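## Task

Get the blue foam block onto the counter so it sits directly on the counter surface, not on top of any other object there. Every other block must stay in its original spot without being rotated. The robot must not tip over or be left leaning, or the task fails. The block must stay put by itself at the end, not only because the robot is holding it.

## Robot and tools

Robot: a Hello Robot Stretch 3 with a single arm. It has a two-wheel base (0.33 m long, 0.34 m wide) that can only drive straight or spin in place, never sideways; the pivot is midway between the drive wheels, 0.05 m behind the front edge. A lift moves the arm up and down a mast, and the arm telescopes out to the robot's RIGHT side. To move the gripper forward or back you drive the base. A wrist (yaw, pitch, roll) and a two-finger gripper sit on the arm's end. Cameras: head_camera and nav_camera ride on the head (aimed by head_pan_rad and head_tilt_rad); wrist_camera rides on the gripper. Loose objects may occasionally get nudged by outside disturbances.

Frames: the base frame has its origin on the floor between the drive wheels, x forward, y left, z up. hand_pose is reported in it, at the point where the closed fingertips meet. The odometry frame is the base frame as it was at scene start; headings run -3.142 to 3.142, positive to the left.

execute_actions takes "actions", a list run in order (empty list = just report). Each action may have "robot", "steps" (1 to 450 control steps at 30 per second, default 1) and "until" (ends the action early once all its conditions hold). {"steps": n} alone waits. "robot" is one command, a list of up to 8 commands run one after another, or {"stop": true}, which brakes everything and clears the queue. A queue entry can also be {"pause_s": s}, up to 15 s.
- "base": exactly one key. {"translate_m": d} is a relative drive of d metres along the robot's current heading, forward positive, |d| at most 1. {"rotate_rad": d} is a relative spin in place, counter-clockwise (left) positive, |d| at most 3.2. Both count from where the base is when that command begins.
- "joints": a dict of absolute targets by name; unnamed joints keep their previous targets. Ranges: lift_m 0 to 1.1 (arm height); arm_m 0 to 0.52 (extension); wrist_yaw_rad -1.345 to 4.42 (0 along the arm, positive turns toward the front, 3.0 tucks it over the base); wrist_pitch_rad -1.57 to 0.451 (0 level, negative tips the fingers down); wrist_roll_rad -2.911 to 2.911; gripper_m -0.089 to 0.179 (bigger is wider; the real fingertip gap is about 0.007 less when nearly shut and 0.025 less when fully open, zero below 0.007); head_pan_rad -3.953 to 1.73 (0 forward, positive left, -1.57 looks along the arm); head_tilt_rad -1.53 to 0.419 (negative looks down).
- "contact_limits": {"arm_m": e} with e a motor effort percent from 1 to 100; the arm halts with contact_stop at that effort. Smaller is gentler; too small trips at once. It holds until the next arm command.
Motions run concurrently, keep going across later calls and during thinking, and a new command overrides at once (older queue remainder is thrown away). A queued command starts only after the previous one ends "done" (or "off_target" for base or gripper). Any out-of-range number or bad field rejects the entire call.

Waiting: to block until everything has settled, use "steps": 450 with "until": {"robot": {"status": "ended"}}. Other conditions compare fields, e.g. {"lift_m": [">", 0.3]} or a status word or ["!=", "moving"]; "any" instead of "robot" fires when the first motion ends.

zoom_image: "camera" (head_camera, nav_camera or wrist_camera) and "region" [x0, y0, x1, y1] in pixels of that camera's latest image, origin top-left, at most 504 x 504.

Only call it once all motion has ended and the block rests on the counter unaided.

Results: each shows one moment plus a picture per camera. base_status gives progress as (moved of goal). joint_goals and joint_status list targets and states: moving, done, off_target, contact_stop (arm or lift pressed something and went slack), time_out, stopped, not_commanded, torque_fault (a wrist servo shut off for 10 s). measured_speeds, motor_effort (percent, bracket is peak; noisy and biased), lidar_m (12 sectors of 30 degrees, first straight ahead then counter-clockwise, plane 0.17 m up), wrist_depth_mm and head_depth_mm (7x7 median depths), base_tilt in degrees, base_odometry, turned_by_wheels/turned_by_imu. Lines starting "refused:", "dropped:", "replaced:" and "robot.on_its_own" flag refused goals, cancelled queue items, how a replaced motion ended, and goals the robot changed itself or a lean.

Gripping: close to a gripper_m smaller than the object's width to grasp; open at least 0.02 above the touching value to let go. Neither the reading nor "done" proves a grasp; check the cameras. Squeezing too hard makes the stall guard ease off.

Safety: the base is fast (0.30 m/s, 1.9 rad/s) only with lift_m under 0.30, arm_m under 0.03 and wrist_yaw_rad over 2.54; otherwise 0.10 m/s and 0.63 rad/s. Fold or unfold the wrist only with lift_m 0.32 to 0.95, wrist_pitch_rad -0.4, roll near 0; once folded the lift may go to 0.25. With yaw below -0.4 keep pitch at -0.5 or lower. Pushing with the gripper higher than about 0.45 m, pushing again after a contact_stop, or driving while the gripper is held against something fixed can tip the robot; if it leans, reverse the last move in small steps, pull the gripper free, and lower the lift to about 0.2. Avoid drops, slams, hard hits and forceful pushes, and do not disturb or rotate the other blocks.

Each tool is called after "Call:" as name(argument=value, ...) on one line, values as JSON.

## Session

Call:
execute_actions(actions=[])

Scene clock: 0.00 s.
robot.base_odometry: x=+0.000 y=+0.000 heading=+0.000 (m, m, rad; robot's odometry frame)
robot.turned_by_wheels: +0.000 (rad since the last result)
robot.turned_by_imu: +0.000 (rad since the last result)
robot.base_tilt: forward=+2.1 right=-1.6 (deg)
robot.lidar_m: 1.79 2.79 1.30 1.39 2.14 2.12 1.99 1.15 0.92 1.30 1.62 1.63
robot.head_depth_mm: 1532 1538 1558 1582 1602 1627 1639 / 1635 1674 1675 1689 1723 1733 1751 / 1764 1789 1804 1832 1869 1854 1867 / 1867 1904 1954 1984 1984 2030 2002 / 1977 2110 2137 2183 2223 2235 2040 / 1974 2324 2336 2385 2411 2470 2070 / 1946 2567 2593 2670 2739 2681 2087
robot.base_status: not_commanded
robot.joint_positions: lift_m=+0.598 arm_m=+0.003 wrist_yaw_rad=+3.028 wrist_pitch_rad=-0.583 wrist_roll_rad=+0.014 gripper_m=+0.037 head_pan_rad=-0.007 head_tilt_rad=+0.001
robot.joint_goals: lift_m=+0.598 arm_m=+0.003 wrist_yaw_rad=+3.028 wrist_pitch_rad=-0.583 wrist_roll_rad=+0.014 gripper_m=+0.037 head_pan_rad=-0.007 head_tilt_rad=+0.001
robot.joint_status: lift_m=not_commanded arm_m=not_commanded wrist_yaw_rad=not_commanded wrist_pitch_rad=not_commanded wrist_roll_rad=not_commanded gripper_m=not_commanded head_pan_rad=not_commanded head_tilt_rad=not_commanded
robot.measured_speeds: translate_m=+0.000 rotate_rad=+0.000 lift_m=+0.000 arm_m=+0.000 wrist_yaw_rad=+0.000 wrist_pitch_rad=+0.000 wrist_roll_rad=+0.000 head_pan_rad=+0.000 head_tilt_rad=+0.000
robot: refusals=0 queue=idle queue_left=0
robot.motor_effort: left_wheel=+0 right_wheel=+1 lift_m=+39 arm_m=+0 wrist_yaw_rad=+0 wrist_pitch_rad=+6 wrist_roll_rad=+0 gripper_m=+1 head_pan_rad=+0 head_tilt_rad=+3 (%)
robot.hand_pose: x=+0.0015 y=+0.0520 z=+0.5759 quat_wxyz=(+0.243, +0.692, +0.163, +0.660) (m; robot's base frame)
robot.wrist_depth_mm: - - - - - - - / - - - - - - - / - - - - - - - / - - - - - - - / 894 893 893 881 942 882 883 / 797 782 813 790 - 780 794 / 695 682 709 725 697 684 700
pictures: head_camera (sideways: a quarter turn clockwise sets it upright), nav_camera (sideways: a quarter turn counterclockwise sets it upright), wrist_camera
camera_calibration (this result's frames):
head_camera: T_world_to_cam=[[-0.0267661, 0.0337884, -0.999071, 1.31749], [0.0688933, 0.997115, 0.0318765, -0.0453492], [0.997265, -0.0679761, -0.0290167, -0.0124086], [0, 0, 0, 1]] pos_world=[0.0507629, -0.000140896, 1.31735]
nav_camera: T_world_to_cam=[[-0.0588938, -0.0122907, 0.998189, -1.25011], [-0.0145519, -0.999807, -0.0131692, 0.0677233], [0.998158, -0.0153012, 0.0587036, -0.125207], [0, 0, 0, 1]] pos_world=[0.0523374, 0.0504297, 1.25609]
wrist_camera: T_world_to_cam=[[0.996335, -0.0835967, -0.0180997, 0.015182], [-0.0717287, -0.701335, -0.709214, 0.472369], [0.046594, 0.707913, -0.704761, 0.533676], [0, 0, 0, 1]] pos_world=[-0.00611001, -0.045238, 0.7114]
Images, in order (width x height): head_camera 896x504, nav_camera 672x504, wrist_camera 644x364.

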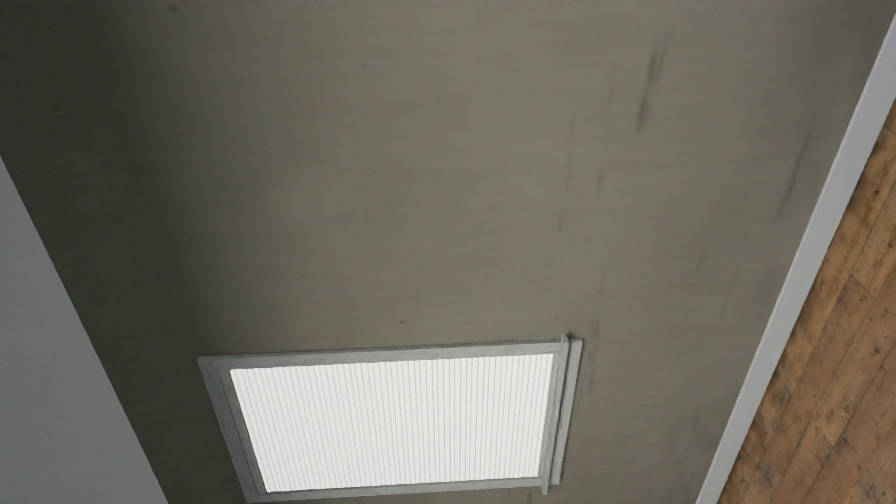

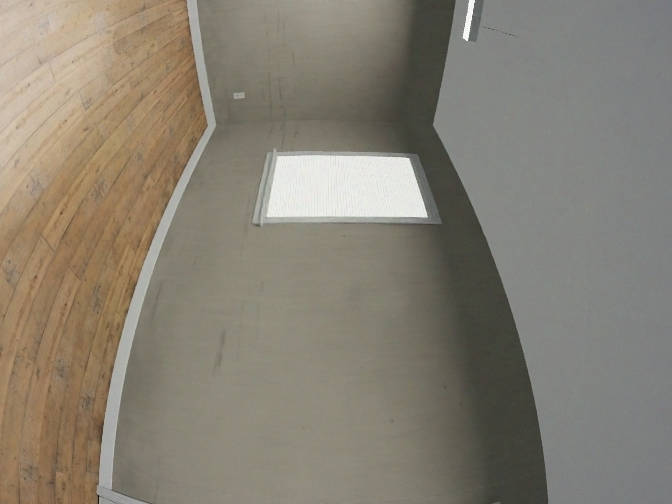

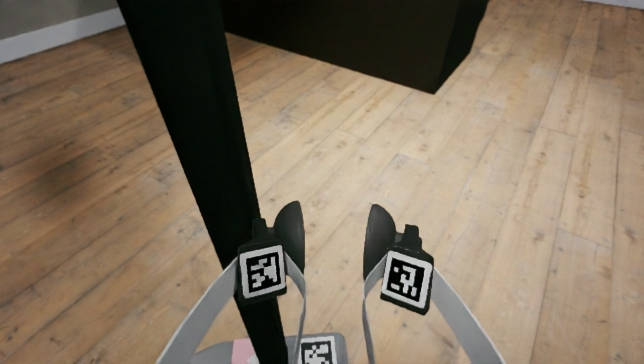

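Call:
execute_actions(actions=[{"robot":{"joints":{"head_pan_rad":1.7,"head_tilt_rad":-0.5}},"steps":450,"until":{"robot":{"status":"ended"}}}])

Call:
execute_actions(actions=[{"robot":{"joints":{"head_pan_rad":-3.3,"head_tilt_rad":-0.5}},"steps":450,"until":{"robot":{"status":"ended"}}}])

Call:
execute_actions(actions=[{"robot":{"joints":{"head_pan_rad":-1.7,"head_tilt_rad":-0.5}},"steps":450,"until":{"robot":{"status":"ended"}}}])

Scene clock: 8.93 s.
robot.base_odometry: x=+0.000 y=+0.000 heading=+0.000 (m, m, rad; robot's odometry frame)
robot.turned_by_wheels: +0.000 (rad since the last result)
robot.turned_by_imu: -0.001 (rad since the last result)
robot.base_tilt: forward=+2.1 right=-1.5 (deg)
robot.lidar_m: 1.79 2.79 1.30 1.39 2.15 2.13 1.99 1.15 0.92 1.30 1.63 1.63
robot.head_depth_mm: 2817 2780 1324 1428 1571 1493 1244 / 3054 3221 1444 1571 1729 1488 1249 / 2908 2978 1582 1751 1804 1489 1256 / 2614 2378 1742 1979 1876 1510 1252 / 2385 2351 1970 2224 1870 1495 1263 / 2174 2218 2258 2407 1900 1516 1278 / 1989 2137 2326 2426 - - -
robot.base_status: not_commanded
robot.joint_positions: lift_m=+0.598 arm_m=+0.003 wrist_yaw_rad=+3.028 wrist_pitch_rad=-0.583 wrist_roll_rad=+0.014 gripper_m=+0.037 head_pan_rad=+1.693 head_tilt_rad=-0.493
robot.joint_goals: lift_m=+0.598 arm_m=+0.003 wrist_yaw_rad=+3.028 wrist_pitch_rad=-0.583 wrist_roll_rad=+0.014 gripper_m=+0.037 head_pan_rad=+1.700 head_tilt_rad=-0.500
robot.joint_status: lift_m=not_commanded arm_m=not_commanded wrist_yaw_rad=not_commanded wrist_pitch_rad=not_commanded wrist_roll_rad=not_commanded gripper_m=not_commanded head_pan_rad=done head_tilt_rad=done
robot.measured_speeds: translate_m=+0.000 rotate_rad=+0.000 lift_m=+0.000 arm_m=+0.000 wrist_yaw_rad=+0.000 wrist_pitch_rad=+0.000 wrist_roll_rad=+0.000 head_pan_rad=+0.000 head_tilt_rad=+0.000
robot: refusals=0 queue=done queue_left=0
robot.motor_effort: left_wheel=+0(0) right_wheel=+1(1) lift_m=+39(39) arm_m=+0(0) wrist_yaw_rad=+0(1) wrist_pitch_rad=+6(5) wrist_roll_rad=+0(1) gripper_m=+0(0) head_pan_rad=+4(32) head_tilt_rad=-5(39) (%)
robot.hand_pose: x=+0.0015 y=+0.0520 z=+0.5759 quat_wxyz=(+0.243, +0.692, +0.163, +0.660) (m; robot's base frame)
robot.wrist_depth_mm: - - - - - - - / - - - - - - - / - - - - - - - / - - - - - - - / 875 895 874 877 920 873 902 / 773 793 820 768 - 771 792 / 681 701 707 718 702 701 683
pictures: head_camera (sideways: a quarter turn clockwise sets it upright), nav_camera (sideways: a quarter turn counterclockwise sets it upright), wrist_camera
camera_calibration (this result's frames):
head_camera: T_world_to_cam=[[0.027264, -0.498524, -0.866447, 1.14388], [-0.998617, -0.0525681, -0.00117698, 0.00420474], [-0.0449607, 0.865281, -0.499268, 0.60599], [0, 0, 0, 1]] pos_world=[0.000257879, 0.0461227, 1.29367]
nav_camera: T_world_to_cam=[[-0.038737, 0.420605, 0.906417, -1.13014], [0.993992, 0.10915, -0.00816908, 0.0550546], [-0.102371, 0.900654, -0.422306, 0.507609], [0, 0, 0, 1]] pos_world=[-0.0465375, 0.0121515, 1.23919]
wrist_camera: T_world_to_cam=[[0.996335, -0.0835968, -0.0180998, 0.015182], [-0.0717288, -0.701335, -0.709214, 0.472369], [0.046594, 0.707913, -0.704761, 0.533676], [0, 0, 0, 1]] pos_world=[-0.00611, -0.045238, 0.7114]
Images, in order (width x height): head_camera 896x504, nav_camera 672x504, wrist_camera 644x364.

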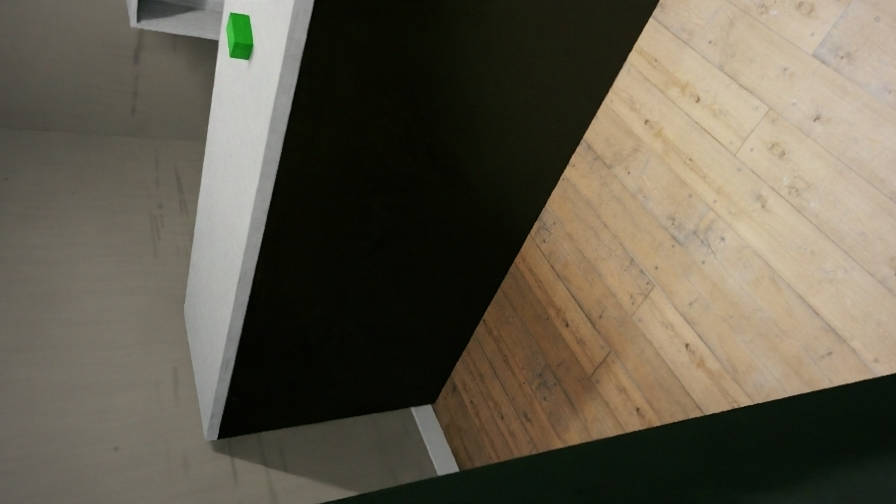

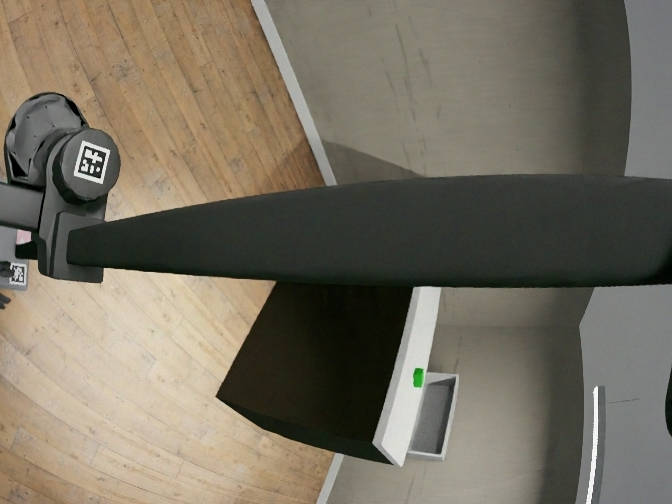

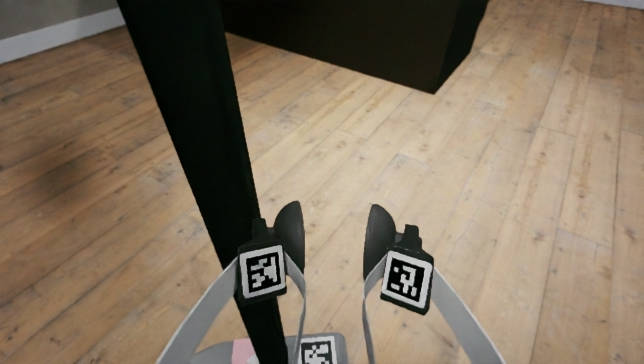

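Scene clock: 11.83 s.
robot.base_odometry: x=+0.000 y=+0.000 heading=+0.000 (m, m, rad; robot's odometry frame)
robot.turned_by_wheels: +0.000 (rad since the last result)
robot.turned_by_imu: -0.001 (rad since the last result)
robot.base_tilt: forward=+2.0 right=-1.5 (deg)
robot.lidar_m: 1.80 2.79 1.30 1.38 2.14 2.13 1.98 1.15 0.92 1.30 1.62 1.64
robot.head_depth_mm: 1740 1887 2070 2248 1865 1502 1249 / 1832 1991 2199 2344 1871 1499 1244 / 1904 2109 2308 2430 1877 1502 1252 / 2000 2228 2410 2461 1873 1485 1253 / 2121 2327 2459 2251 1877 1501 1255 / 2153 2282 2364 2277 1879 1516 1261 / 1899 2015 2116 2214 1913 1482 1268
robot.base_status: not_commanded
robot.joint_positions: lift_m=+0.598 arm_m=+0.003 wrist_yaw_rad=+3.028 wrist_pitch_rad=-0.583 wrist_roll_rad=+0.014 gripper_m=+0.037 head_pan_rad=-3.293 head_tilt_rad=-0.494
robot.joint_goals: lift_m=+0.598 arm_m=+0.003 wrist_yaw_rad=+3.028 wrist_pitch_rad=-0.583 wrist_roll_rad=+0.014 gripper_m=+0.037 head_pan_rad=-3.300 head_tilt_rad=-0.500
robot.joint_status: lift_m=not_commanded arm_m=not_commanded wrist_yaw_rad=not_commanded wrist_pitch_rad=not_commanded wrist_roll_rad=not_commanded gripper_m=not_commanded head_pan_rad=done head_tilt_rad=done
robot.measured_speeds: translate_m=+0.000 rotate_rad=+0.000 lift_m=+0.000 arm_m=+0.000 wrist_yaw_rad=+0.000 wrist_pitch_rad=+0.000 wrist_roll_rad=+0.000 head_pan_rad=+0.000 head_tilt_rad=+0.000
robot: refusals=0 queue=done queue_left=0
robot.motor_effort: left_wheel=+0(0) right_wheel=+1(1) lift_m=+39(39) arm_m=+1(0) wrist_yaw_rad=+0(0) wrist_pitch_rad=+5(5) wrist_roll_rad=+0(0) gripper_m=+0(0) head_pan_rad=-2(30) head_tilt_rad=-5(5) (%)
robot.hand_pose: x=+0.0015 y=+0.0520 z=+0.5759 quat_wxyz=(+0.243, +0.692, +0.163, +0.660) (m; robot's base frame)
robot.wrist_depth_mm: - - - - - - - / - - - - - - - / - - - - - - - / - - - - - - - / 890 885 893 879 935 892 889 / 784 767 797 784 - 786 781 / 672 695 721 707 688 697 694
pictures: head_camera (sideways: a quarter turn clockwise sets it upright), nav_camera (sideways: a quarter turn counterclockwise sets it upright), wrist_camera
camera_calibration (this result's frames):
head_camera: T_world_to_cam=[[0.4876, -0.108255, -0.86633, 1.14092], [-0.218758, -0.975778, -0.00119329, -0.000531192], [-0.845217, 0.190099, -0.499471, 0.611136], [0, 0, 0, 1]] pos_world=[-0.0398869, 0.00681578, 1.29366]
nav_camera: T_world_to_cam=[[-0.415673, 0.0761897, 0.906317, -1.12771], [0.163029, 0.986588, -0.00816612, 0.0601196], [-0.894783, 0.144361, -0.422519, 0.51272], [0, 0, 0, 1]] pos_world=[-0.0197855, -0.0474106, 1.23918]
wrist_camera: T_world_to_cam=[[0.996335, -0.0835967, -0.0180997, 0.015182], [-0.0717287, -0.701335, -0.709214, 0.472369], [0.046594, 0.707913, -0.704761, 0.533676], [0, 0, 0, 1]] pos_world=[-0.00611001, -0.045238, 0.7114]
Images, in order (width x height): head_camera 896x504, nav_camera 672x504, wrist_camera 644x364.

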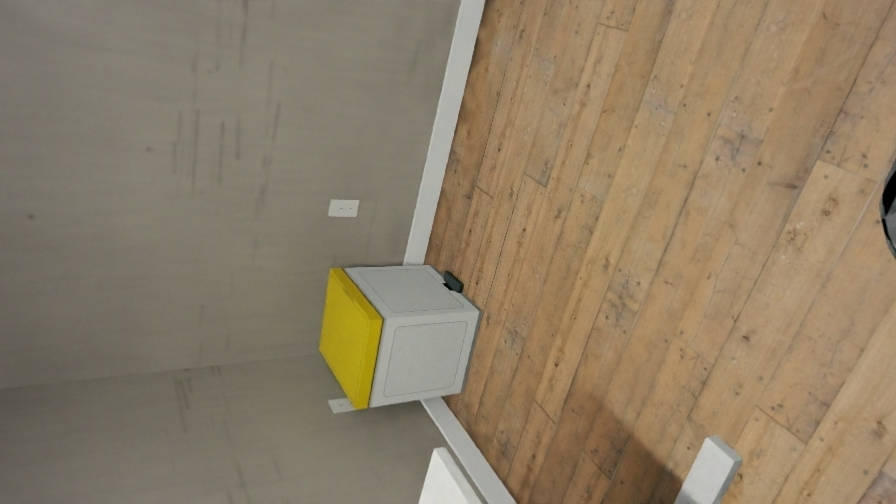

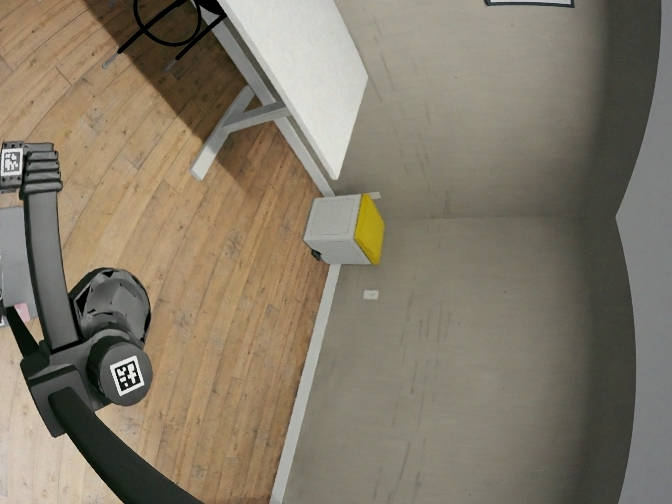

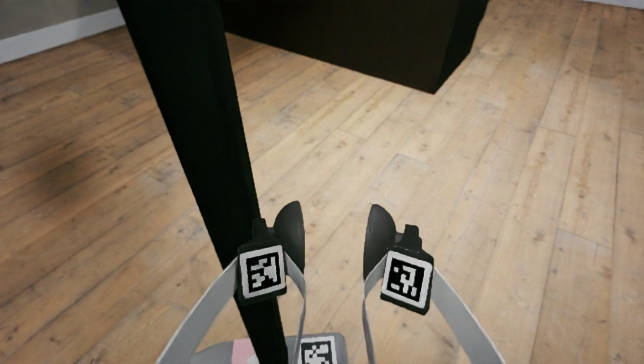

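Scene clock: 13.20 s.
robot.base_odometry: x=+0.000 y=+0.000 heading=+0.000 (m, m, rad; robot's odometry frame)
robot.turned_by_wheels: +0.000 (rad since the last result)
robot.turned_by_imu: +0.000 (rad since the last result)
robot.base_tilt: forward=+2.1 right=-1.5 (deg)
robot.lidar_m: 1.78 2.80 1.30 1.39 2.14 2.13 2.00 1.14 0.93 1.31 1.62 1.63
robot.head_depth_mm: 1329 1450 1537 1118 1172 1420 1247 / 1392 1512 1585 1113 1744 1496 1246 / 1464 1582 1671 1181 1876 1500 1247 / 1530 1684 1798 1242 1724 1502 1250 / 1626 1784 1999 1322 1878 1488 1256 / 1713 1893 2165 2373 1876 1505 1259 / 1806 1951 2093 2205 1881 1518 1264
robot.base_status: not_commanded
robot.joint_positions: lift_m=+0.598 arm_m=+0.003 wrist_yaw_rad=+3.028 wrist_pitch_rad=-0.583 wrist_roll_rad=+0.014 gripper_m=+0.037 head_pan_rad=-1.707 head_tilt_rad=-0.494
robot.joint_goals: lift_m=+0.598 arm_m=+0.003 wrist_yaw_rad=+3.028 wrist_pitch_rad=-0.583 wrist_roll_rad=+0.014 gripper_m=+0.037 head_pan_rad=-1.700 head_tilt_rad=-0.500
robot.joint_status: lift_m=not_commanded arm_m=not_commanded wrist_yaw_rad=not_commanded wrist_pitch_rad=not_commanded wrist_roll_rad=not_commanded gripper_m=not_commanded head_pan_rad=done head_tilt_rad=done
robot.measured_speeds: translate_m=+0.000 rotate_rad=+0.000 lift_m=+0.000 arm_m=+0.000 wrist_yaw_rad=+0.000 wrist_pitch_rad=+0.000 wrist_roll_rad=+0.000 head_pan_rad=+0.000 head_tilt_rad=+0.000
robot: refusals=0 queue=done queue_left=0
robot.motor_effort: left_wheel=+0(0) right_wheel=+1(1) lift_m=+40(39) arm_m=+1(0) wrist_yaw_rad=-1(1) wrist_pitch_rad=+6(6) wrist_roll_rad=+0(0) gripper_m=+0(0) head_pan_rad=+3(31) head_tilt_rad=-4(2) (%)
robot.hand_pose: x=+0.0015 y=+0.0520 z=+0.5759 quat_wxyz=(+0.243, +0.692, +0.163, +0.660) (m; robot's base frame)
robot.wrist_depth_mm: - - - - - - - / - - - - - - - / - - - - - - - / - - - - - - - / 917 877 907 905 924 888 877 / 761 772 797 787 - 791 791 / 687 696 711 722 699 692 694
pictures: head_camera (sideways: a quarter turn clockwise sets it upright), nav_camera (sideways: a quarter turn counterclockwise sets it upright), wrist_camera
camera_calibration (this result's frames):
head_camera: T_world_to_cam=[[0.101061, 0.489141, -0.86633, 1.14328], [0.978894, -0.204363, -0.00119329, -0.0078369], [-0.177629, -0.847925, -0.499471, 0.607064], [0, 0, 0, 1]] pos_world=[-0.0000377059, -0.0460823, 1.29366]
nav_camera: T_world_to_cam=[[-0.0700592, -0.41675, 0.906317, -1.12981], [-0.988882, 0.14848, -0.00816612, 0.0671463], [-0.131167, -0.896813, -0.422519, 0.508062], [0, 0, 0, 1]] pos_world=[0.0538867, -0.0251844, 1.23918]
wrist_camera: T_world_to_cam=[[0.996335, -0.0835967, -0.0180997, 0.015182], [-0.0717287, -0.701335, -0.709214, 0.472369], [0.046594, 0.707913, -0.704761, 0.533676], [0, 0, 0, 1]] pos_world=[-0.00611001, -0.045238, 0.7114]
Images, in order (width x height): head_camera 896x504, nav_camera 672x504, wrist_camera 644x364.

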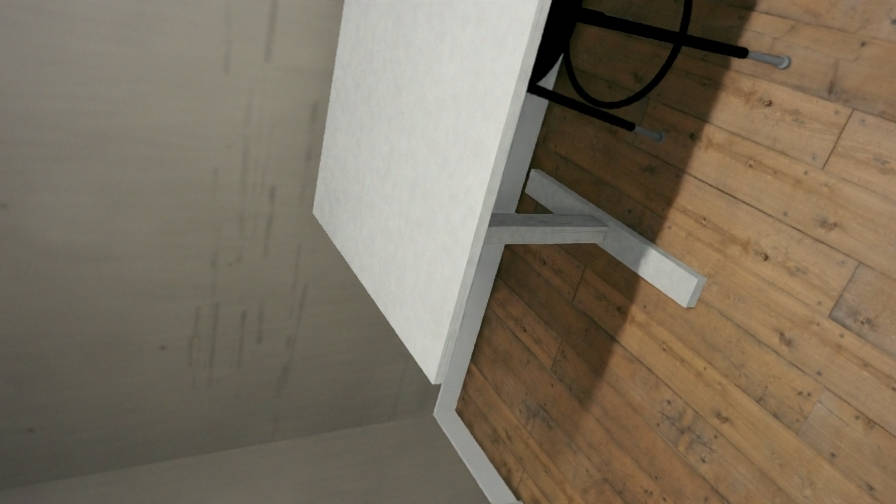

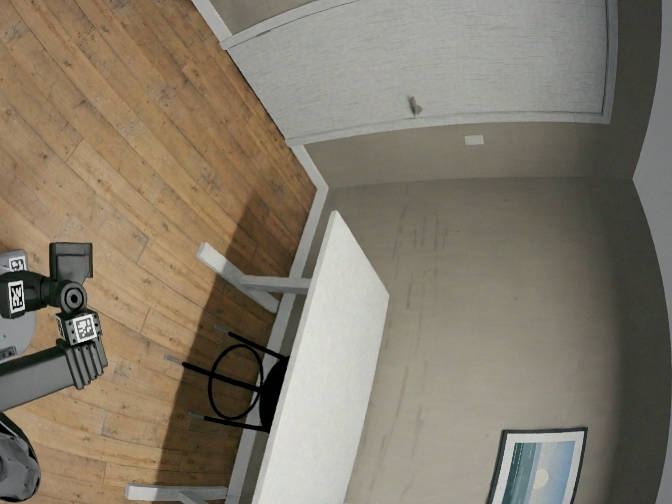

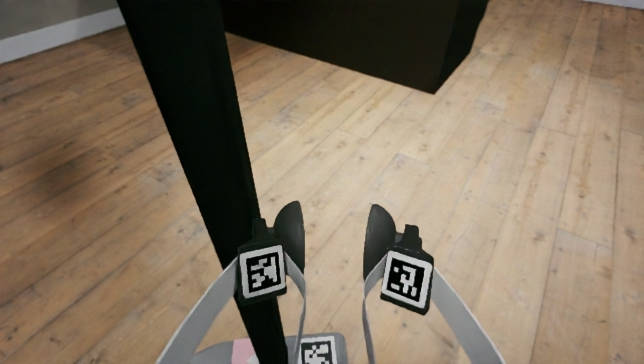

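Call:
execute_actions(actions=[{"robot":[{"base":{"rotate_rad":0.45},"joints":{"wrist_pitch_rad":-0.4,"wrist_yaw_rad":3.0,"head_pan_rad":0.9,"head_tilt_rad":-0.6}},{"joints":{"lift_m":0.28}},{"base":{"translate_m":1.0}},{"base":{"translate_m":0.46}},{"joints":{"lift_m":0.31}},{"base":{"rotate_rad":0.44}},{"joints":{"lift_m":0.28}},{"base":{"translate_m":0.9}}],"steps":450,"until":{"robot":{"status":"ended"}}},{"steps":450,"until":{"robot":{"status":"ended"}}}])

Scene clock: 55.37 s.
robot.base_odometry: x=+1.881 y=+1.334 heading=+0.890 (m, m, rad; robot's odometry frame)
robot.turned_by_wheels: +0.890 (rad since the last result)
robot.turned_by_imu: +0.894 (rad since the last result)
robot.base_tilt: forward=+2.1 right=-1.5 (deg)
robot.lidar_m: 0.93 0.96 1.33 1.42 1.13 1.29 3.20 1.44 1.05 1.02 1.06 0.96
robot.head_depth_mm: 871 946 1029 1139 1271 1354 1190 / 948 1039 1145 1274 1445 1392 1184 / 1043 1150 1279 1447 1596 1385 1188 / 1157 1303 1456 1675 1683 1389 1194 / 1304 1323 1480 1668 1697 1407 1193 / 1470 1221 1409 1884 1701 1409 1191 / 1643 1832 1873 2081 1705 1411 1200
robot.base_status: done (translate_m +0.9000 of +0.9000)
robot.joint_positions: lift_m=+0.280 arm_m=+0.003 wrist_yaw_rad=+3.001 wrist_pitch_rad=-0.419 wrist_roll_rad=+0.014 gripper_m=+0.037 head_pan_rad=+0.893 head_tilt_rad=-0.593
robot.joint_goals: lift_m=+0.280 arm_m=+0.003 wrist_yaw_rad=+3.000 wrist_pitch_rad=-0.400 wrist_roll_rad=+0.014 gripper_m=+0.037 head_pan_rad=+0.900 head_tilt_rad=-0.600
robot.joint_status: lift_m=done arm_m=not_commanded wrist_yaw_rad=done wrist_pitch_rad=done wrist_roll_rad=not_commanded gripper_m=not_commanded head_pan_rad=done head_tilt_rad=done
robot.measured_speeds: translate_m=+0.000 rotate_rad=+0.000 lift_m=+0.000 arm_m=+0.000 wrist_yaw_rad=+0.000 wrist_pitch_rad=+0.000 wrist_roll_rad=+0.000 head_pan_rad=+0.000 head_tilt_rad=+0.000
robot: refusals=0 queue=done queue_left=0
robot.motor_effort: left_wheel=-2(7) right_wheel=+3(10) lift_m=+24(56) arm_m=+0(0) wrist_yaw_rad=-2(3) wrist_pitch_rad=+8(10) wrist_roll_rad=+0(0) gripper_m=-1(0) head_pan_rad=+3(32) head_tilt_rad=-4(20) (%)
robot.hand_pose: x=+0.0101 y=+0.0746 z=+0.2929 quat_wxyz=(+0.196, +0.705, +0.097, +0.675) (m; robot's base frame)
robot.wrist_depth_mm: 823 - - - - - - / 898 - - - - - - / 941 895 942 933 959 954 944 / 735 705 708 752 726 744 728 / 585 589 - 595 614 603 595 / 490 513 - 524 - 505 499 / - - - - 431 439 435
pictures: head_camera (sideways: a quarter turn clockwise sets it upright), nav_camera (sideways: a quarter turn counterclockwise sets it upright), wrist_camera
camera_calibration (this result's frames):
head_camera: T_world_to_cam=[[-0.391044, -0.432087, -0.812641, 1.07628], [-0.73383, 0.679285, -0.00806136, 0.0115516], [0.555498, 0.593188, -0.582709, 0.710889], [0, 0, 0, 1]] pos_world=[0.0344506, 0.035508, 1.28896]
nav_camera: T_world_to_cam=[[0.329888, 0.38941, 0.859961, -1.07179], [0.770433, -0.637484, -0.00687678, 0.0547349], [0.545534, 0.664811, -0.510313, 0.618171], [0, 0, 0, 1]] pos_world=[-0.0258321, 0.0412916, 1.23753]
wrist_camera: T_world_to_cam=[[0.994143, -0.10729, -0.0129734, 0.00374025], [-0.0727408, -0.575519, -0.814547, 0.309675], [0.079926, 0.81072, -0.579953, 0.273264], [0, 0, 0, 1]] pos_world=[-0.00303322, -0.0429151, 0.410774]
Images, in order (width x height): head_camera 896x504, nav_camera 672x504, wrist_camera 644x364.

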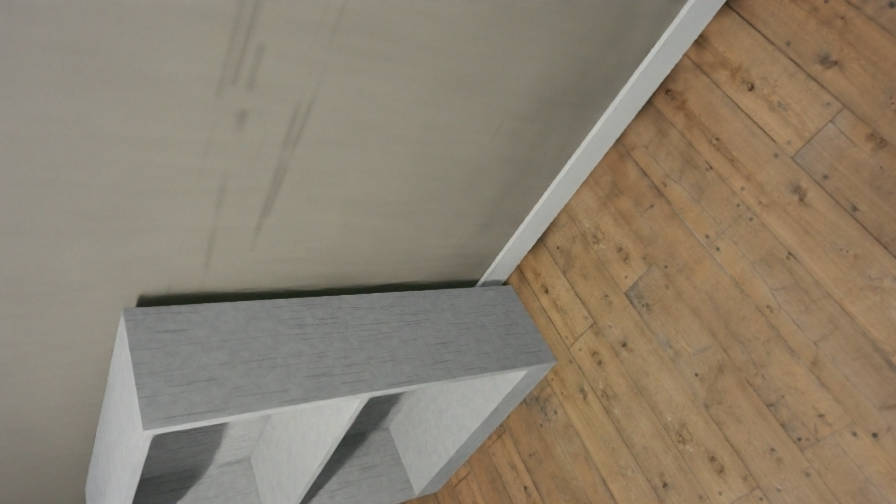

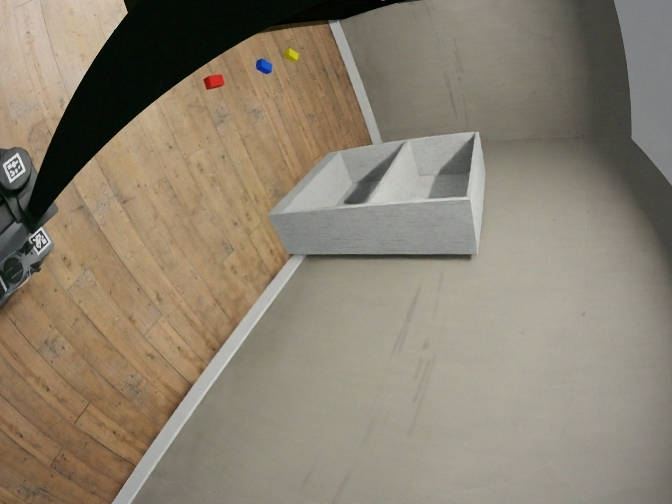

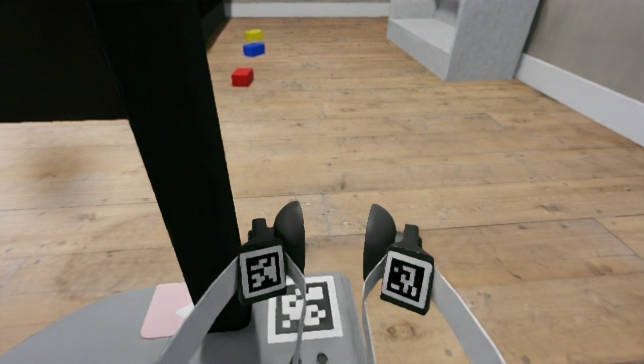

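Call:
execute_actions(actions=[{"robot":[{"base":{"translate_m":0.37},"joints":{"lift_m":0.31}},{"base":{"rotate_rad":-1.57},"joints":{"head_pan_rad":-1.9,"head_tilt_rad":-0.9}},{"joints":{"lift_m":0.28}},{"base":{"translate_m":-0.9}}],"steps":450,"until":{"robot":{"status":"ended"}}}])

Scene clock: 82.30 s.
robot.base_odometry: x=+1.415 y=+2.188 heading=-0.680 (m, m, rad; robot's odometry frame)
robot.turned_by_wheels: -1.570 (rad since the last result)
robot.turned_by_imu: -1.575 (rad since the last result)
robot.base_tilt: forward=+2.1 right=-1.5 (deg)
robot.lidar_m: 1.92 0.81 0.59 0.57 0.39 0.38 1.08 1.02 0.75 0.73 2.70 1.98
robot.head_depth_mm: 834 924 1164 1528 1380 1225 1098 / 834 878 1089 1486 1377 1224 1130 / 833 838 1024 1326 1382 1218 - / 834 798 966 1230 1387 1225 - / 828 760 912 1157 1373 1221 1081 / 827 718 865 1227 1378 1219 1093 / 829 741 1796 1570 1377 1216 1094
robot.base_status: done (translate_m -0.9000 of -0.9000)
robot.joint_positions: lift_m=+0.280 arm_m=+0.003 wrist_yaw_rad=+3.001 wrist_pitch_rad=-0.419 wrist_roll_rad=+0.014 gripper_m=+0.037 head_pan_rad=-1.893 head_tilt_rad=-0.889
robot.joint_goals: lift_m=+0.280 arm_m=+0.003 wrist_yaw_rad=+3.000 wrist_pitch_rad=-0.400 wrist_roll_rad=+0.014 gripper_m=+0.037 head_pan_rad=-1.900 head_tilt_rad=-0.900
robot.joint_status: lift_m=done arm_m=not_commanded wrist_yaw_rad=done wrist_pitch_rad=done wrist_roll_rad=not_commanded gripper_m=not_commanded head_pan_rad=done head_tilt_rad=done
robot.measured_speeds: translate_m=+0.000 rotate_rad=+0.000 lift_m=+0.000 arm_m=+0.000 wrist_yaw_rad=+0.000 wrist_pitch_rad=+0.000 wrist_roll_rad=+0.000 head_pan_rad=+0.000 head_tilt_rad=+0.000
robot: refusals=0 queue=done queue_left=0
robot.motor_effort: left_wheel=+2(9) right_wheel=-2(8) lift_m=+24(57) arm_m=+0(0) wrist_yaw_rad=-1(1) wrist_pitch_rad=+8(8) wrist_roll_rad=+0(0) gripper_m=+0(0) head_pan_rad=-2(30) head_tilt_rad=-6(34) (%)
robot.hand_pose: x=+0.0101 y=+0.0746 z=+0.2930 quat_wxyz=(+0.196, +0.705, +0.097, +0.675) (m; robot's base frame)
robot.wrist_depth_mm: 388 - 562 568 591 608 617 / 380 - 614 625 634 665 684 / 377 506 672 682 711 737 729 / 373 541 723 711 734 733 735 / 403 541 - 591 612 601 607 / 414 509 - 521 - 497 509 / - - - - 427 438 435
pictures: head_camera (sideways: a quarter turn clockwise sets it upright), nav_camera (sideways: a quarter turn counterclockwise sets it upright), wrist_camera
camera_calibration (this result's frames):
head_camera: T_world_to_cam=[[0.283305, 0.741872, -0.607753, 0.805147], [0.926042, -0.376396, -0.0277834, 0.0270953], [-0.249367, -0.554934, -0.79364, 0.99014], [0, 0, 0, 1]] pos_world=[-0.00628444, -0.0376548, 1.2759]
nav_camera: T_world_to_cam=[[-0.24618, -0.696613, 0.673889, -0.825733], [-0.943667, 0.330887, -0.00268844, 0.0597363], [-0.221108, -0.636588, -0.738828, 0.920107], [0, 0, 0, 1]] pos_world=[0.0565355, -0.0092528, 1.23641]
wrist_camera: T_world_to_cam=[[0.994127, -0.107439, -0.0129668, 0.00371416], [-0.0728054, -0.575342, -0.814666, 0.309744], [0.0800666, 0.810826, -0.579785, 0.273219], [0, 0, 0, 1]] pos_world=[-0.00301699, -0.0429246, 0.410794]
Images, in order (width x height): head_camera 896x504, nav_camera 672x504, wrist_camera 644x364.

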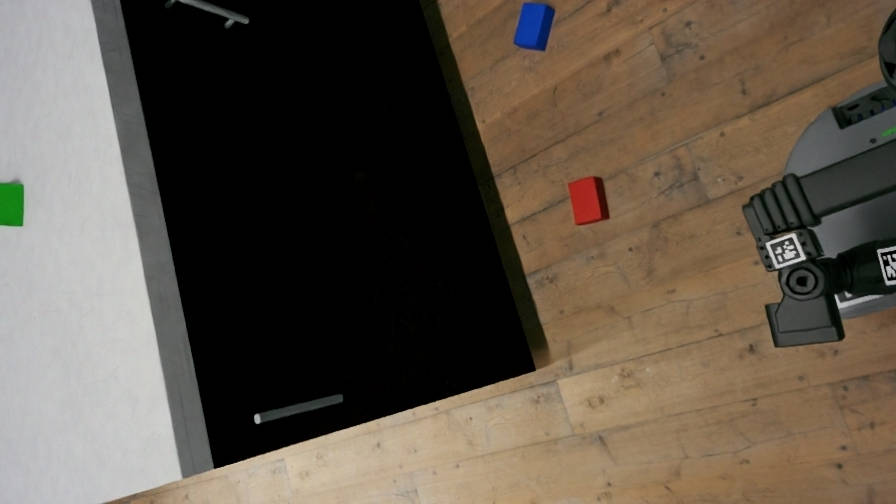

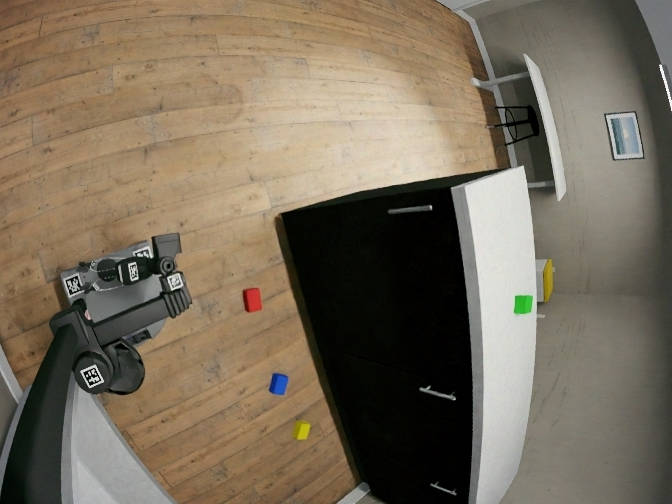

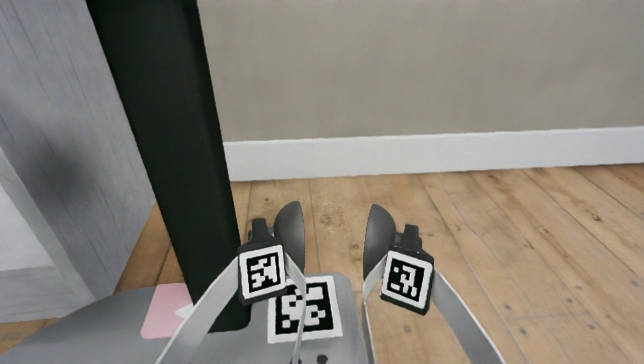

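Call:
execute_actions(actions=[{"robot":[{"base":{"translate_m":-0.75},"joints":{"lift_m":0.4,"head_pan_rad":-1.6,"head_tilt_rad":-1.1}},{"joints":{"wrist_yaw_rad":0}},{"joints":{"wrist_pitch_rad":-1.15,"gripper_m":0.15,"arm_m":0.12,"lift_m":0.36}}],"steps":450,"until":{"robot":{"status":"ended"}}},{"steps":200,"until":{"robot":{"status":"ended"}}}])

Scene clock: 105.00 s.
robot.base_odometry: x=+0.831 y=+2.659 heading=-0.680 (m, m, rad; robot's odometry frame)
robot.turned_by_wheels: +0.000 (rad since the last result)
robot.turned_by_imu: -0.009 (rad since the last result)
robot.base_tilt: forward=+2.1 right=-1.5 (deg)
robot.lidar_m: 2.18 0.52 0.54 0.51 0.43 0.39 1.10 1.01 0.74 0.72 0.75 1.03
robot.head_depth_mm: 721 893 1172 1407 1293 1178 - / 716 881 1144 1392 1282 1185 - / 710 871 1128 1410 1273 - - / 701 864 1118 1406 1250 - - / 696 851 1103 1400 1269 1181 1095 / 691 842 1088 1394 1270 1177 1085 / 682 837 1076 1392 1269 1168 1087
robot.base_status: done (translate_m -0.7500 of -0.7500)
robot.joint_positions: lift_m=+0.360 arm_m=+0.120 wrist_yaw_rad=+0.001 wrist_pitch_rad=-1.152 wrist_roll_rad=+0.014 gripper_m=+0.150 head_pan_rad=-1.606 head_tilt_rad=-1.086
robot.joint_goals: lift_m=+0.360 arm_m=+0.120 wrist_yaw_rad=+0.000 wrist_pitch_rad=-1.150 wrist_roll_rad=+0.014 gripper_m=+0.150 head_pan_rad=-1.600 head_tilt_rad=-1.100
robot.joint_status: lift_m=done arm_m=done wrist_yaw_rad=done wrist_pitch_rad=done wrist_roll_rad=not_commanded gripper_m=done head_pan_rad=done head_tilt_rad=done
robot.measured_speeds: translate_m=+0.000 rotate_rad=+0.000 lift_m=+0.000 arm_m=+0.000 wrist_yaw_rad=+0.000 wrist_pitch_rad=+0.000 wrist_roll_rad=+0.000 head_pan_rad=+0.000 head_tilt_rad=+0.000
robot: refusals=0 queue=done queue_left=0
robot.motor_effort: left_wheel=+2(9) right_wheel=-2(8) lift_m=+24(57) arm_m=+3(4) wrist_yaw_rad=+0(3) wrist_pitch_rad=+0(10) wrist_roll_rad=+1(0) gripper_m=+0(83) head_pan_rad=+3(20) head_tilt_rad=-8(32) (%)
robot.hand_pose: x=-0.0215 y=-0.3469 z=+0.2553 quat_wxyz=(+0.589, +0.383, -0.597, -0.388) (m; robot's base frame)
robot.wrist_depth_mm: 496 491 498 494 496 488 484 / 483 476 474 476 476 464 462 / 457 464 458 417 454 447 407 / 446 445 441 437 436 433 430 / 430 434 427 420 424 417 415 / 410 - 411 408 410 410 405 / 404 402 397 395 391 389 391
pictures: head_camera (sideways: a quarter turn clockwise sets it upright), nav_camera (sideways: a quarter turn counterclockwise sets it upright), wrist_camera
camera_calibration (this result's frames):
head_camera: T_world_to_cam=[[0.065551, 0.895443, -0.440323, 0.588365], [0.994934, -0.0923574, -0.0397022, 0.0421834], [-0.0762182, -0.43549, -0.896961, 1.12338], [0, 0, 0, 1]] pos_world=[0.00508431, -0.0337306, 1.26837]
nav_camera: T_world_to_cam=[[-0.0432473, -0.855555, 0.515902, -0.621136], [-0.998717, 0.0506411, 0.00026059, 0.0562325], [-0.0263488, -0.515228, -0.856648, 1.0721], [0, 0, 0, 1]] pos_world=[0.0575464, 0.0181135, 1.23884]
wrist_camera: T_world_to_cam=[[-0.99938, -0.0162413, -0.0312479, -0.0172071], [-0.00905351, 0.975971, -0.217714, 0.421344], [0.034033, -0.217296, -0.975512, 0.339115], [0, 0, 0, 1]] pos_world=[-0.0249229, -0.337811, 0.422005]
Images, in order (width x height): head_camera 896x504, nav_camera 672x504, wrist_camera 644x364.

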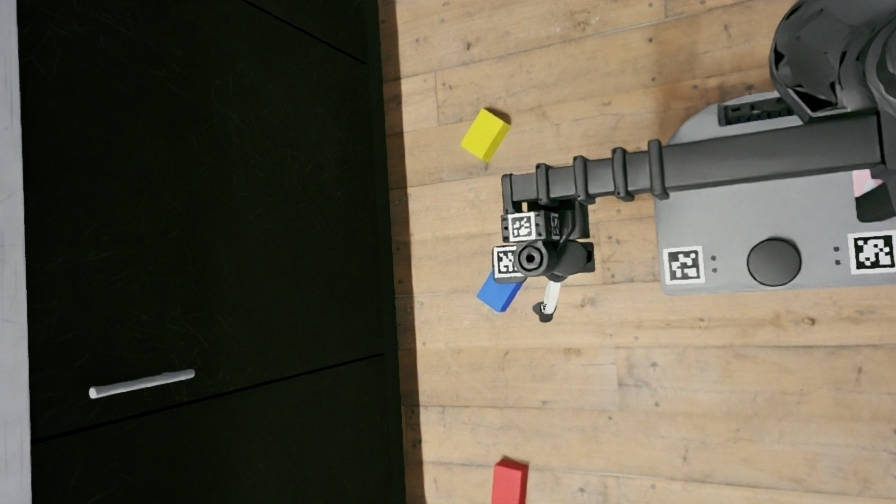

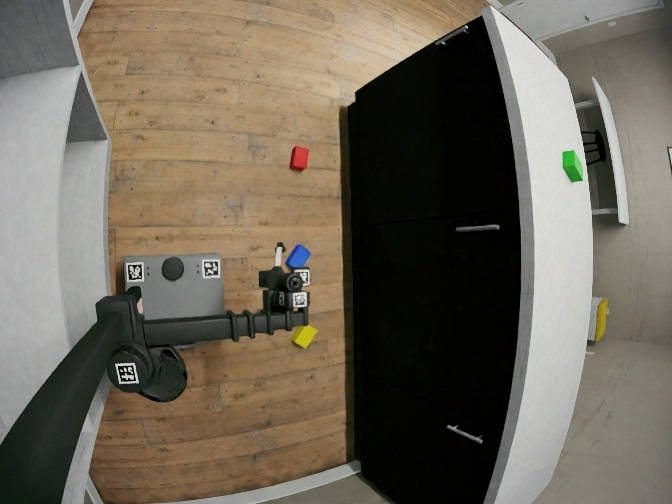

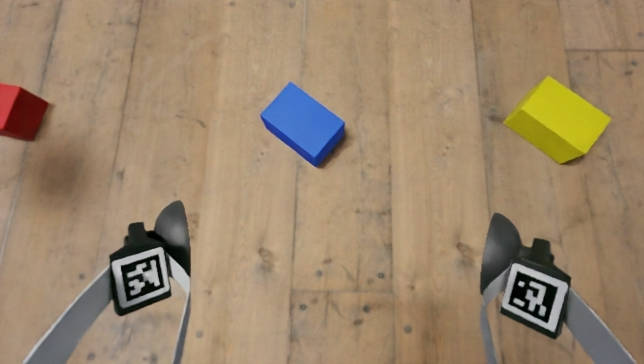

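Call:
execute_actions(actions=[{"robot":[{"base":{"translate_m":-0.029},"joints":{"wrist_yaw_rad":0.88,"wrist_roll_rad":0,"arm_m":0.303}},{"joints":{"lift_m":0.22}}],"steps":450,"until":{"robot":{"status":"ended"}}}])

Scene clock: 122.83 s.
robot.base_odometry: x=+0.809 y=+2.677 heading=-0.680 (m, m, rad; robot's odometry frame)
robot.turned_by_wheels: +0.000 (rad since the last result)
robot.turned_by_imu: -0.002 (rad since the last result)
robot.base_tilt: forward=+2.1 right=-1.5 (deg)
robot.lidar_m: 2.18 0.55 0.54 0.51 0.39 0.37 1.07 1.01 0.74 0.72 0.74 1.03
robot.head_depth_mm: 725 890 1162 1401 1283 1180 1106 / 717 877 1148 1406 1289 1197 - / 708 868 1134 1428 1285 - - / 701 857 1116 1435 1277 - - / 697 851 1109 1416 1277 1174 1083 / 693 846 1086 1390 1274 1170 1084 / 685 840 1069 1389 1272 1171 1088
robot.base_status: done (translate_m -0.0290 of -0.0290)
robot.joint_positions: lift_m=+0.220 arm_m=+0.303 wrist_yaw_rad=+0.878 wrist_pitch_rad=-1.152 wrist_roll_rad=+0.006 gripper_m=+0.150 head_pan_rad=-1.606 head_tilt_rad=-1.086
robot.joint_goals: lift_m=+0.220 arm_m=+0.303 wrist_yaw_rad=+0.880 wrist_pitch_rad=-1.150 wrist_roll_rad=+0.000 gripper_m=+0.150 head_pan_rad=-1.600 head_tilt_rad=-1.100
robot.joint_status: lift_m=done arm_m=done wrist_yaw_rad=done wrist_pitch_rad=done wrist_roll_rad=done gripper_m=done head_pan_rad=done head_tilt_rad=done
robot.measured_speeds: translate_m=+0.000 rotate_rad=+0.000 lift_m=+0.000 arm_m=+0.000 wrist_yaw_rad=+0.000 wrist_pitch_rad=+0.000 wrist_roll_rad=+0.000 head_pan_rad=+0.000 head_tilt_rad=+0.000
robot: refusals=0 queue=done queue_left=0
robot.motor_effort: left_wheel=+2(4) right_wheel=-2(5) lift_m=+24(25) arm_m=+4(4) wrist_yaw_rad=+2(4) wrist_pitch_rad=+1(1) wrist_roll_rad=-4(3) gripper_m=+0(1) head_pan_rad=+3(3) head_tilt_rad=-9(9) (%)
robot.hand_pose: x=+0.0416 y=-0.5002 z=+0.1153 quat_wxyz=(+0.700, +0.600, -0.375, -0.099) (m; robot's base frame)
robot.wrist_depth_mm: 333 329 329 327 326 323 269 / 320 316 318 315 311 309 293 / 309 308 303 303 302 301 295 / 299 294 294 245 290 290 288 / 285 288 283 239 280 281 277 / 277 - 275 232 269 270 269 / 266 266 265 264 263 258 260
pictures: head_camera (sideways: a quarter turn clockwise sets it upright), nav_camera (sideways: a quarter turn counterclockwise sets it upright), wrist_camera
camera_calibration (this result's frames):
head_camera: T_world_to_cam=[[0.0655484, 0.89547, -0.440268, 0.588293], [0.994935, -0.0923509, -0.0397057, 0.0421879], [-0.0762145, -0.435436, -0.896988, 1.12341], [0, 0, 0, 1]] pos_world=[0.00508452, -0.0337286, 1.26837]
nav_camera: T_world_to_cam=[[-0.043245, -0.855587, 0.515849, -0.621068], [-0.998717, 0.050637, 0.00026151, 0.0562313], [-0.0263448, -0.515176, -0.856679, 1.07214], [0, 0, 0, 1]] pos_world=[0.0575465, 0.0181176, 1.23885]
wrist_camera: T_world_to_cam=[[-0.620874, -0.783413, -0.0279377, -0.360831], [-0.761288, 0.611073, -0.216864, 0.389758], [0.186966, -0.113377, -0.975802, 0.212663], [0, 0, 0, 1]] pos_world=[0.0329264, -0.496739, 0.281961]
Images, in order (width x height): head_camera 896x504, nav_camera 672x504, wrist_camera 644x364.

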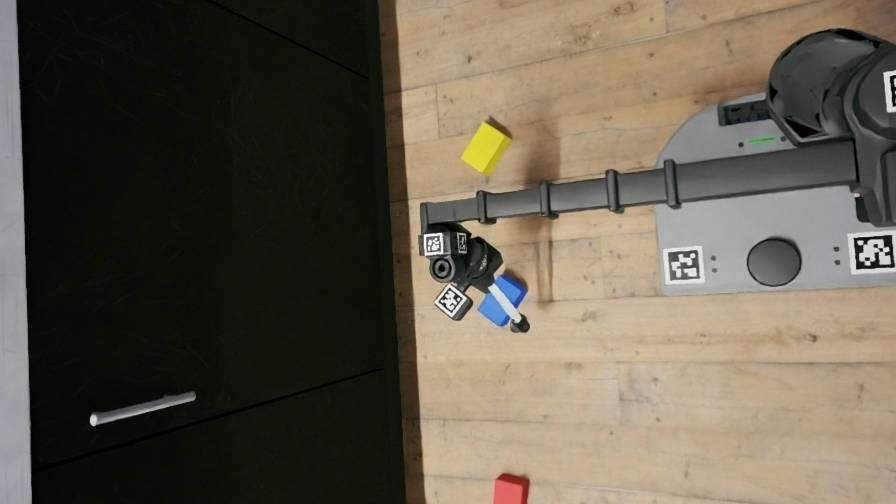

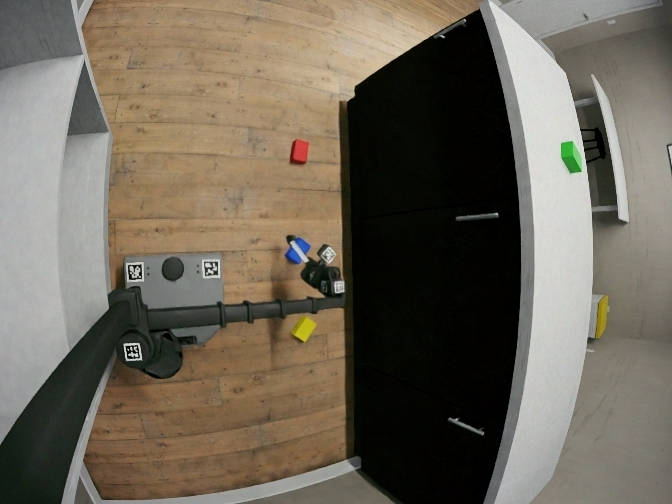

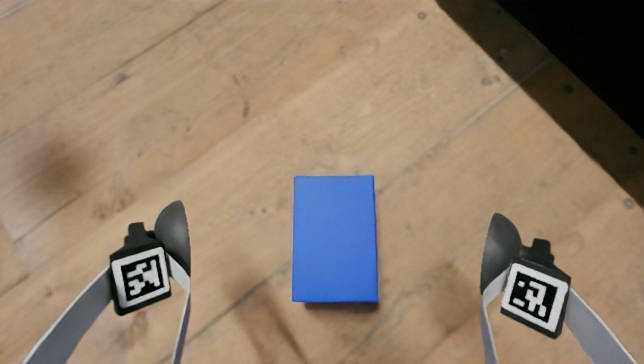

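Call:
execute_actions(actions=[{"robot":[{"joints":{"lift_m":0.13,"gripper_m":0.11}},{"joints":{"gripper_m":0.04}},{"pause_s":0.7},{"joints":{"lift_m":0.22}}],"steps":450,"until":{"robot":{"status":"ended"}}}])

Scene clock: 133.80 s.
robot.base_odometry: x=+0.809 y=+2.677 heading=-0.680 (m, m, rad; robot's odometry frame)
robot.turned_by_wheels: +0.000 (rad since the last result)
robot.turned_by_imu: -0.002 (rad since the last result)
robot.base_tilt: forward=+2.1 right=-1.5 (deg)
robot.lidar_m: 2.19 0.55 0.54 0.51 0.39 0.37 1.07 1.01 0.74 0.72 0.75 1.03
robot.head_depth_mm: 724 892 1177 1407 1284 1180 1102 / 715 879 1147 1411 1282 1205 - / 707 873 1137 1421 1282 - - / 702 859 1113 1434 1271 - - / 697 852 1106 1396 1279 1176 1086 / 689 845 1098 1391 1275 1165 1087 / 686 835 1077 1391 1266 1175 1085
robot.base_status: done (translate_m -0.0290 of -0.0290)
robot.joint_positions: lift_m=+0.219 arm_m=+0.303 wrist_yaw_rad=+0.878 wrist_pitch_rad=-1.153 wrist_roll_rad=+0.006 gripper_m=+0.041 head_pan_rad=-1.606 head_tilt_rad=-1.086
robot.joint_goals: lift_m=+0.220 arm_m=+0.303 wrist_yaw_rad=+0.880 wrist_pitch_rad=-1.150 wrist_roll_rad=+0.000 gripper_m=+0.040 head_pan_rad=-1.600 head_tilt_rad=-1.100
robot.joint_status: lift_m=done arm_m=done wrist_yaw_rad=done wrist_pitch_rad=done wrist_roll_rad=done gripper_m=done head_pan_rad=done head_tilt_rad=done
robot.measured_speeds: translate_m=+0.000 rotate_rad=+0.000 lift_m=+0.000 arm_m=+0.000 wrist_yaw_rad=+0.000 wrist_pitch_rad=+0.000 wrist_roll_rad=+0.000 head_pan_rad=+0.000 head_tilt_rad=+0.000
robot: refusals=0 queue=done queue_left=0
robot.motor_effort: left_wheel=+2(2) right_wheel=-2(2) lift_m=+55(57) arm_m=+3(4) wrist_yaw_rad=+3(2) wrist_pitch_rad=+1(1) wrist_roll_rad=-4(4) gripper_m=-11(84) head_pan_rad=+3(3) head_tilt_rad=-10(9) (%)
robot.hand_pose: x=+0.0414 y=-0.5000 z=+0.1142 quat_wxyz=(+0.700, +0.601, -0.374, -0.099) (m; robot's base frame)
robot.wrist_depth_mm: 335 329 330 324 325 322 272 / 316 316 315 314 312 313 294 / 309 306 303 301 298 297 295 / 297 294 289 151 286 290 288 / 285 283 284 145 146 275 276 / 275 275 269 141 140 266 265 / 266 267 262 259 260 259 259
pictures: head_camera (sideways: a quarter turn clockwise sets it upright), nav_camera (sideways: a quarter turn counterclockwise sets it upright), wrist_camera
camera_calibration (this result's frames):
head_camera: T_world_to_cam=[[0.0655483, 0.89547, -0.440269, 0.588293], [0.994935, -0.0923508, -0.0397057, 0.0421879], [-0.0762144, -0.435436, -0.896988, 1.12341], [0, 0, 0, 1]] pos_world=[0.00508453, -0.0337286, 1.26837]
nav_camera: T_world_to_cam=[[-0.0432449, -0.855587, 0.515849, -0.621068], [-0.998717, 0.0506369, 0.000261508, 0.0562313], [-0.0263448, -0.515176, -0.856679, 1.07214], [0, 0, 0, 1]] pos_world=[0.0575465, 0.0181176, 1.23885]
wrist_camera: T_world_to_cam=[[-0.620896, -0.783394, -0.0279617, -0.360845], [-0.761466, 0.61122, -0.215821, 0.38923], [0.186164, -0.11271, -0.976033, 0.21205], [0, 0, 0, 1]] pos_world=[0.0328628, -0.496689, 0.280882]
Images, in order (width x height): head_camera 896x504, nav_camera 672x504, wrist_camera 644x364.

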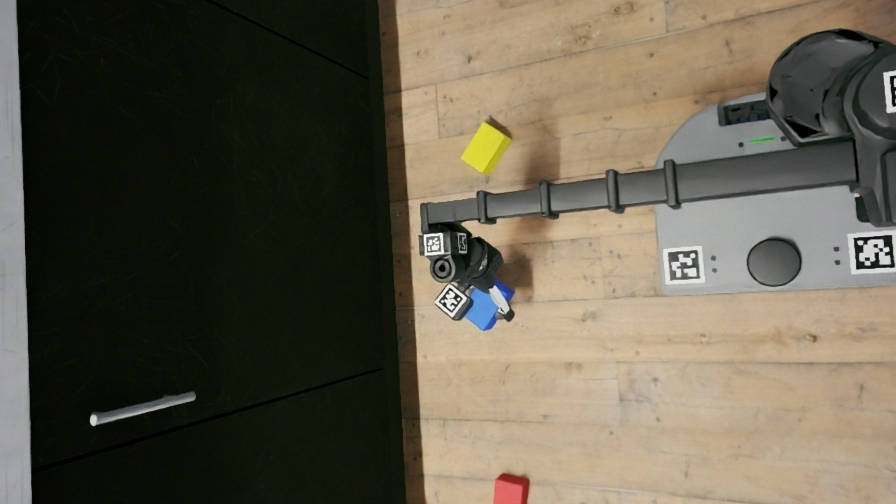

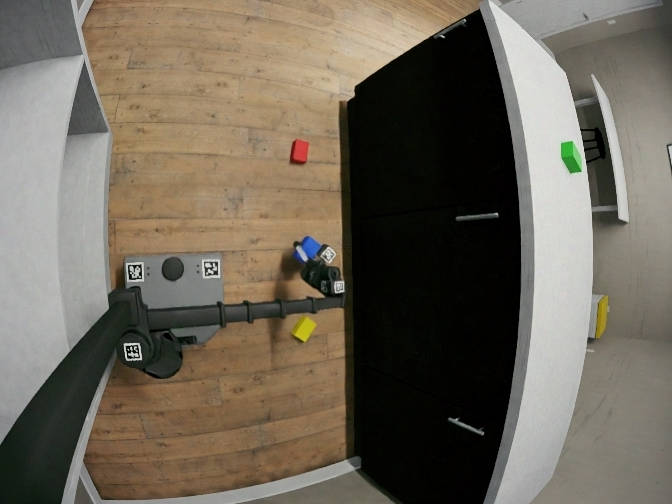

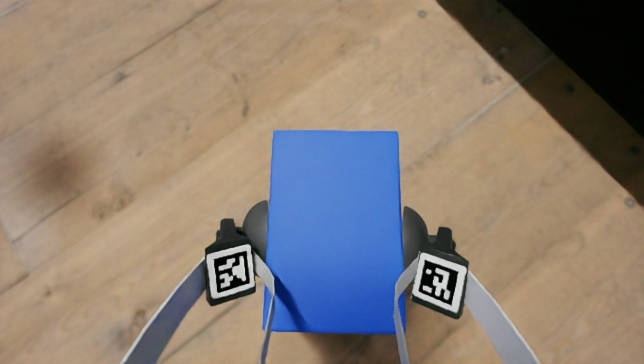

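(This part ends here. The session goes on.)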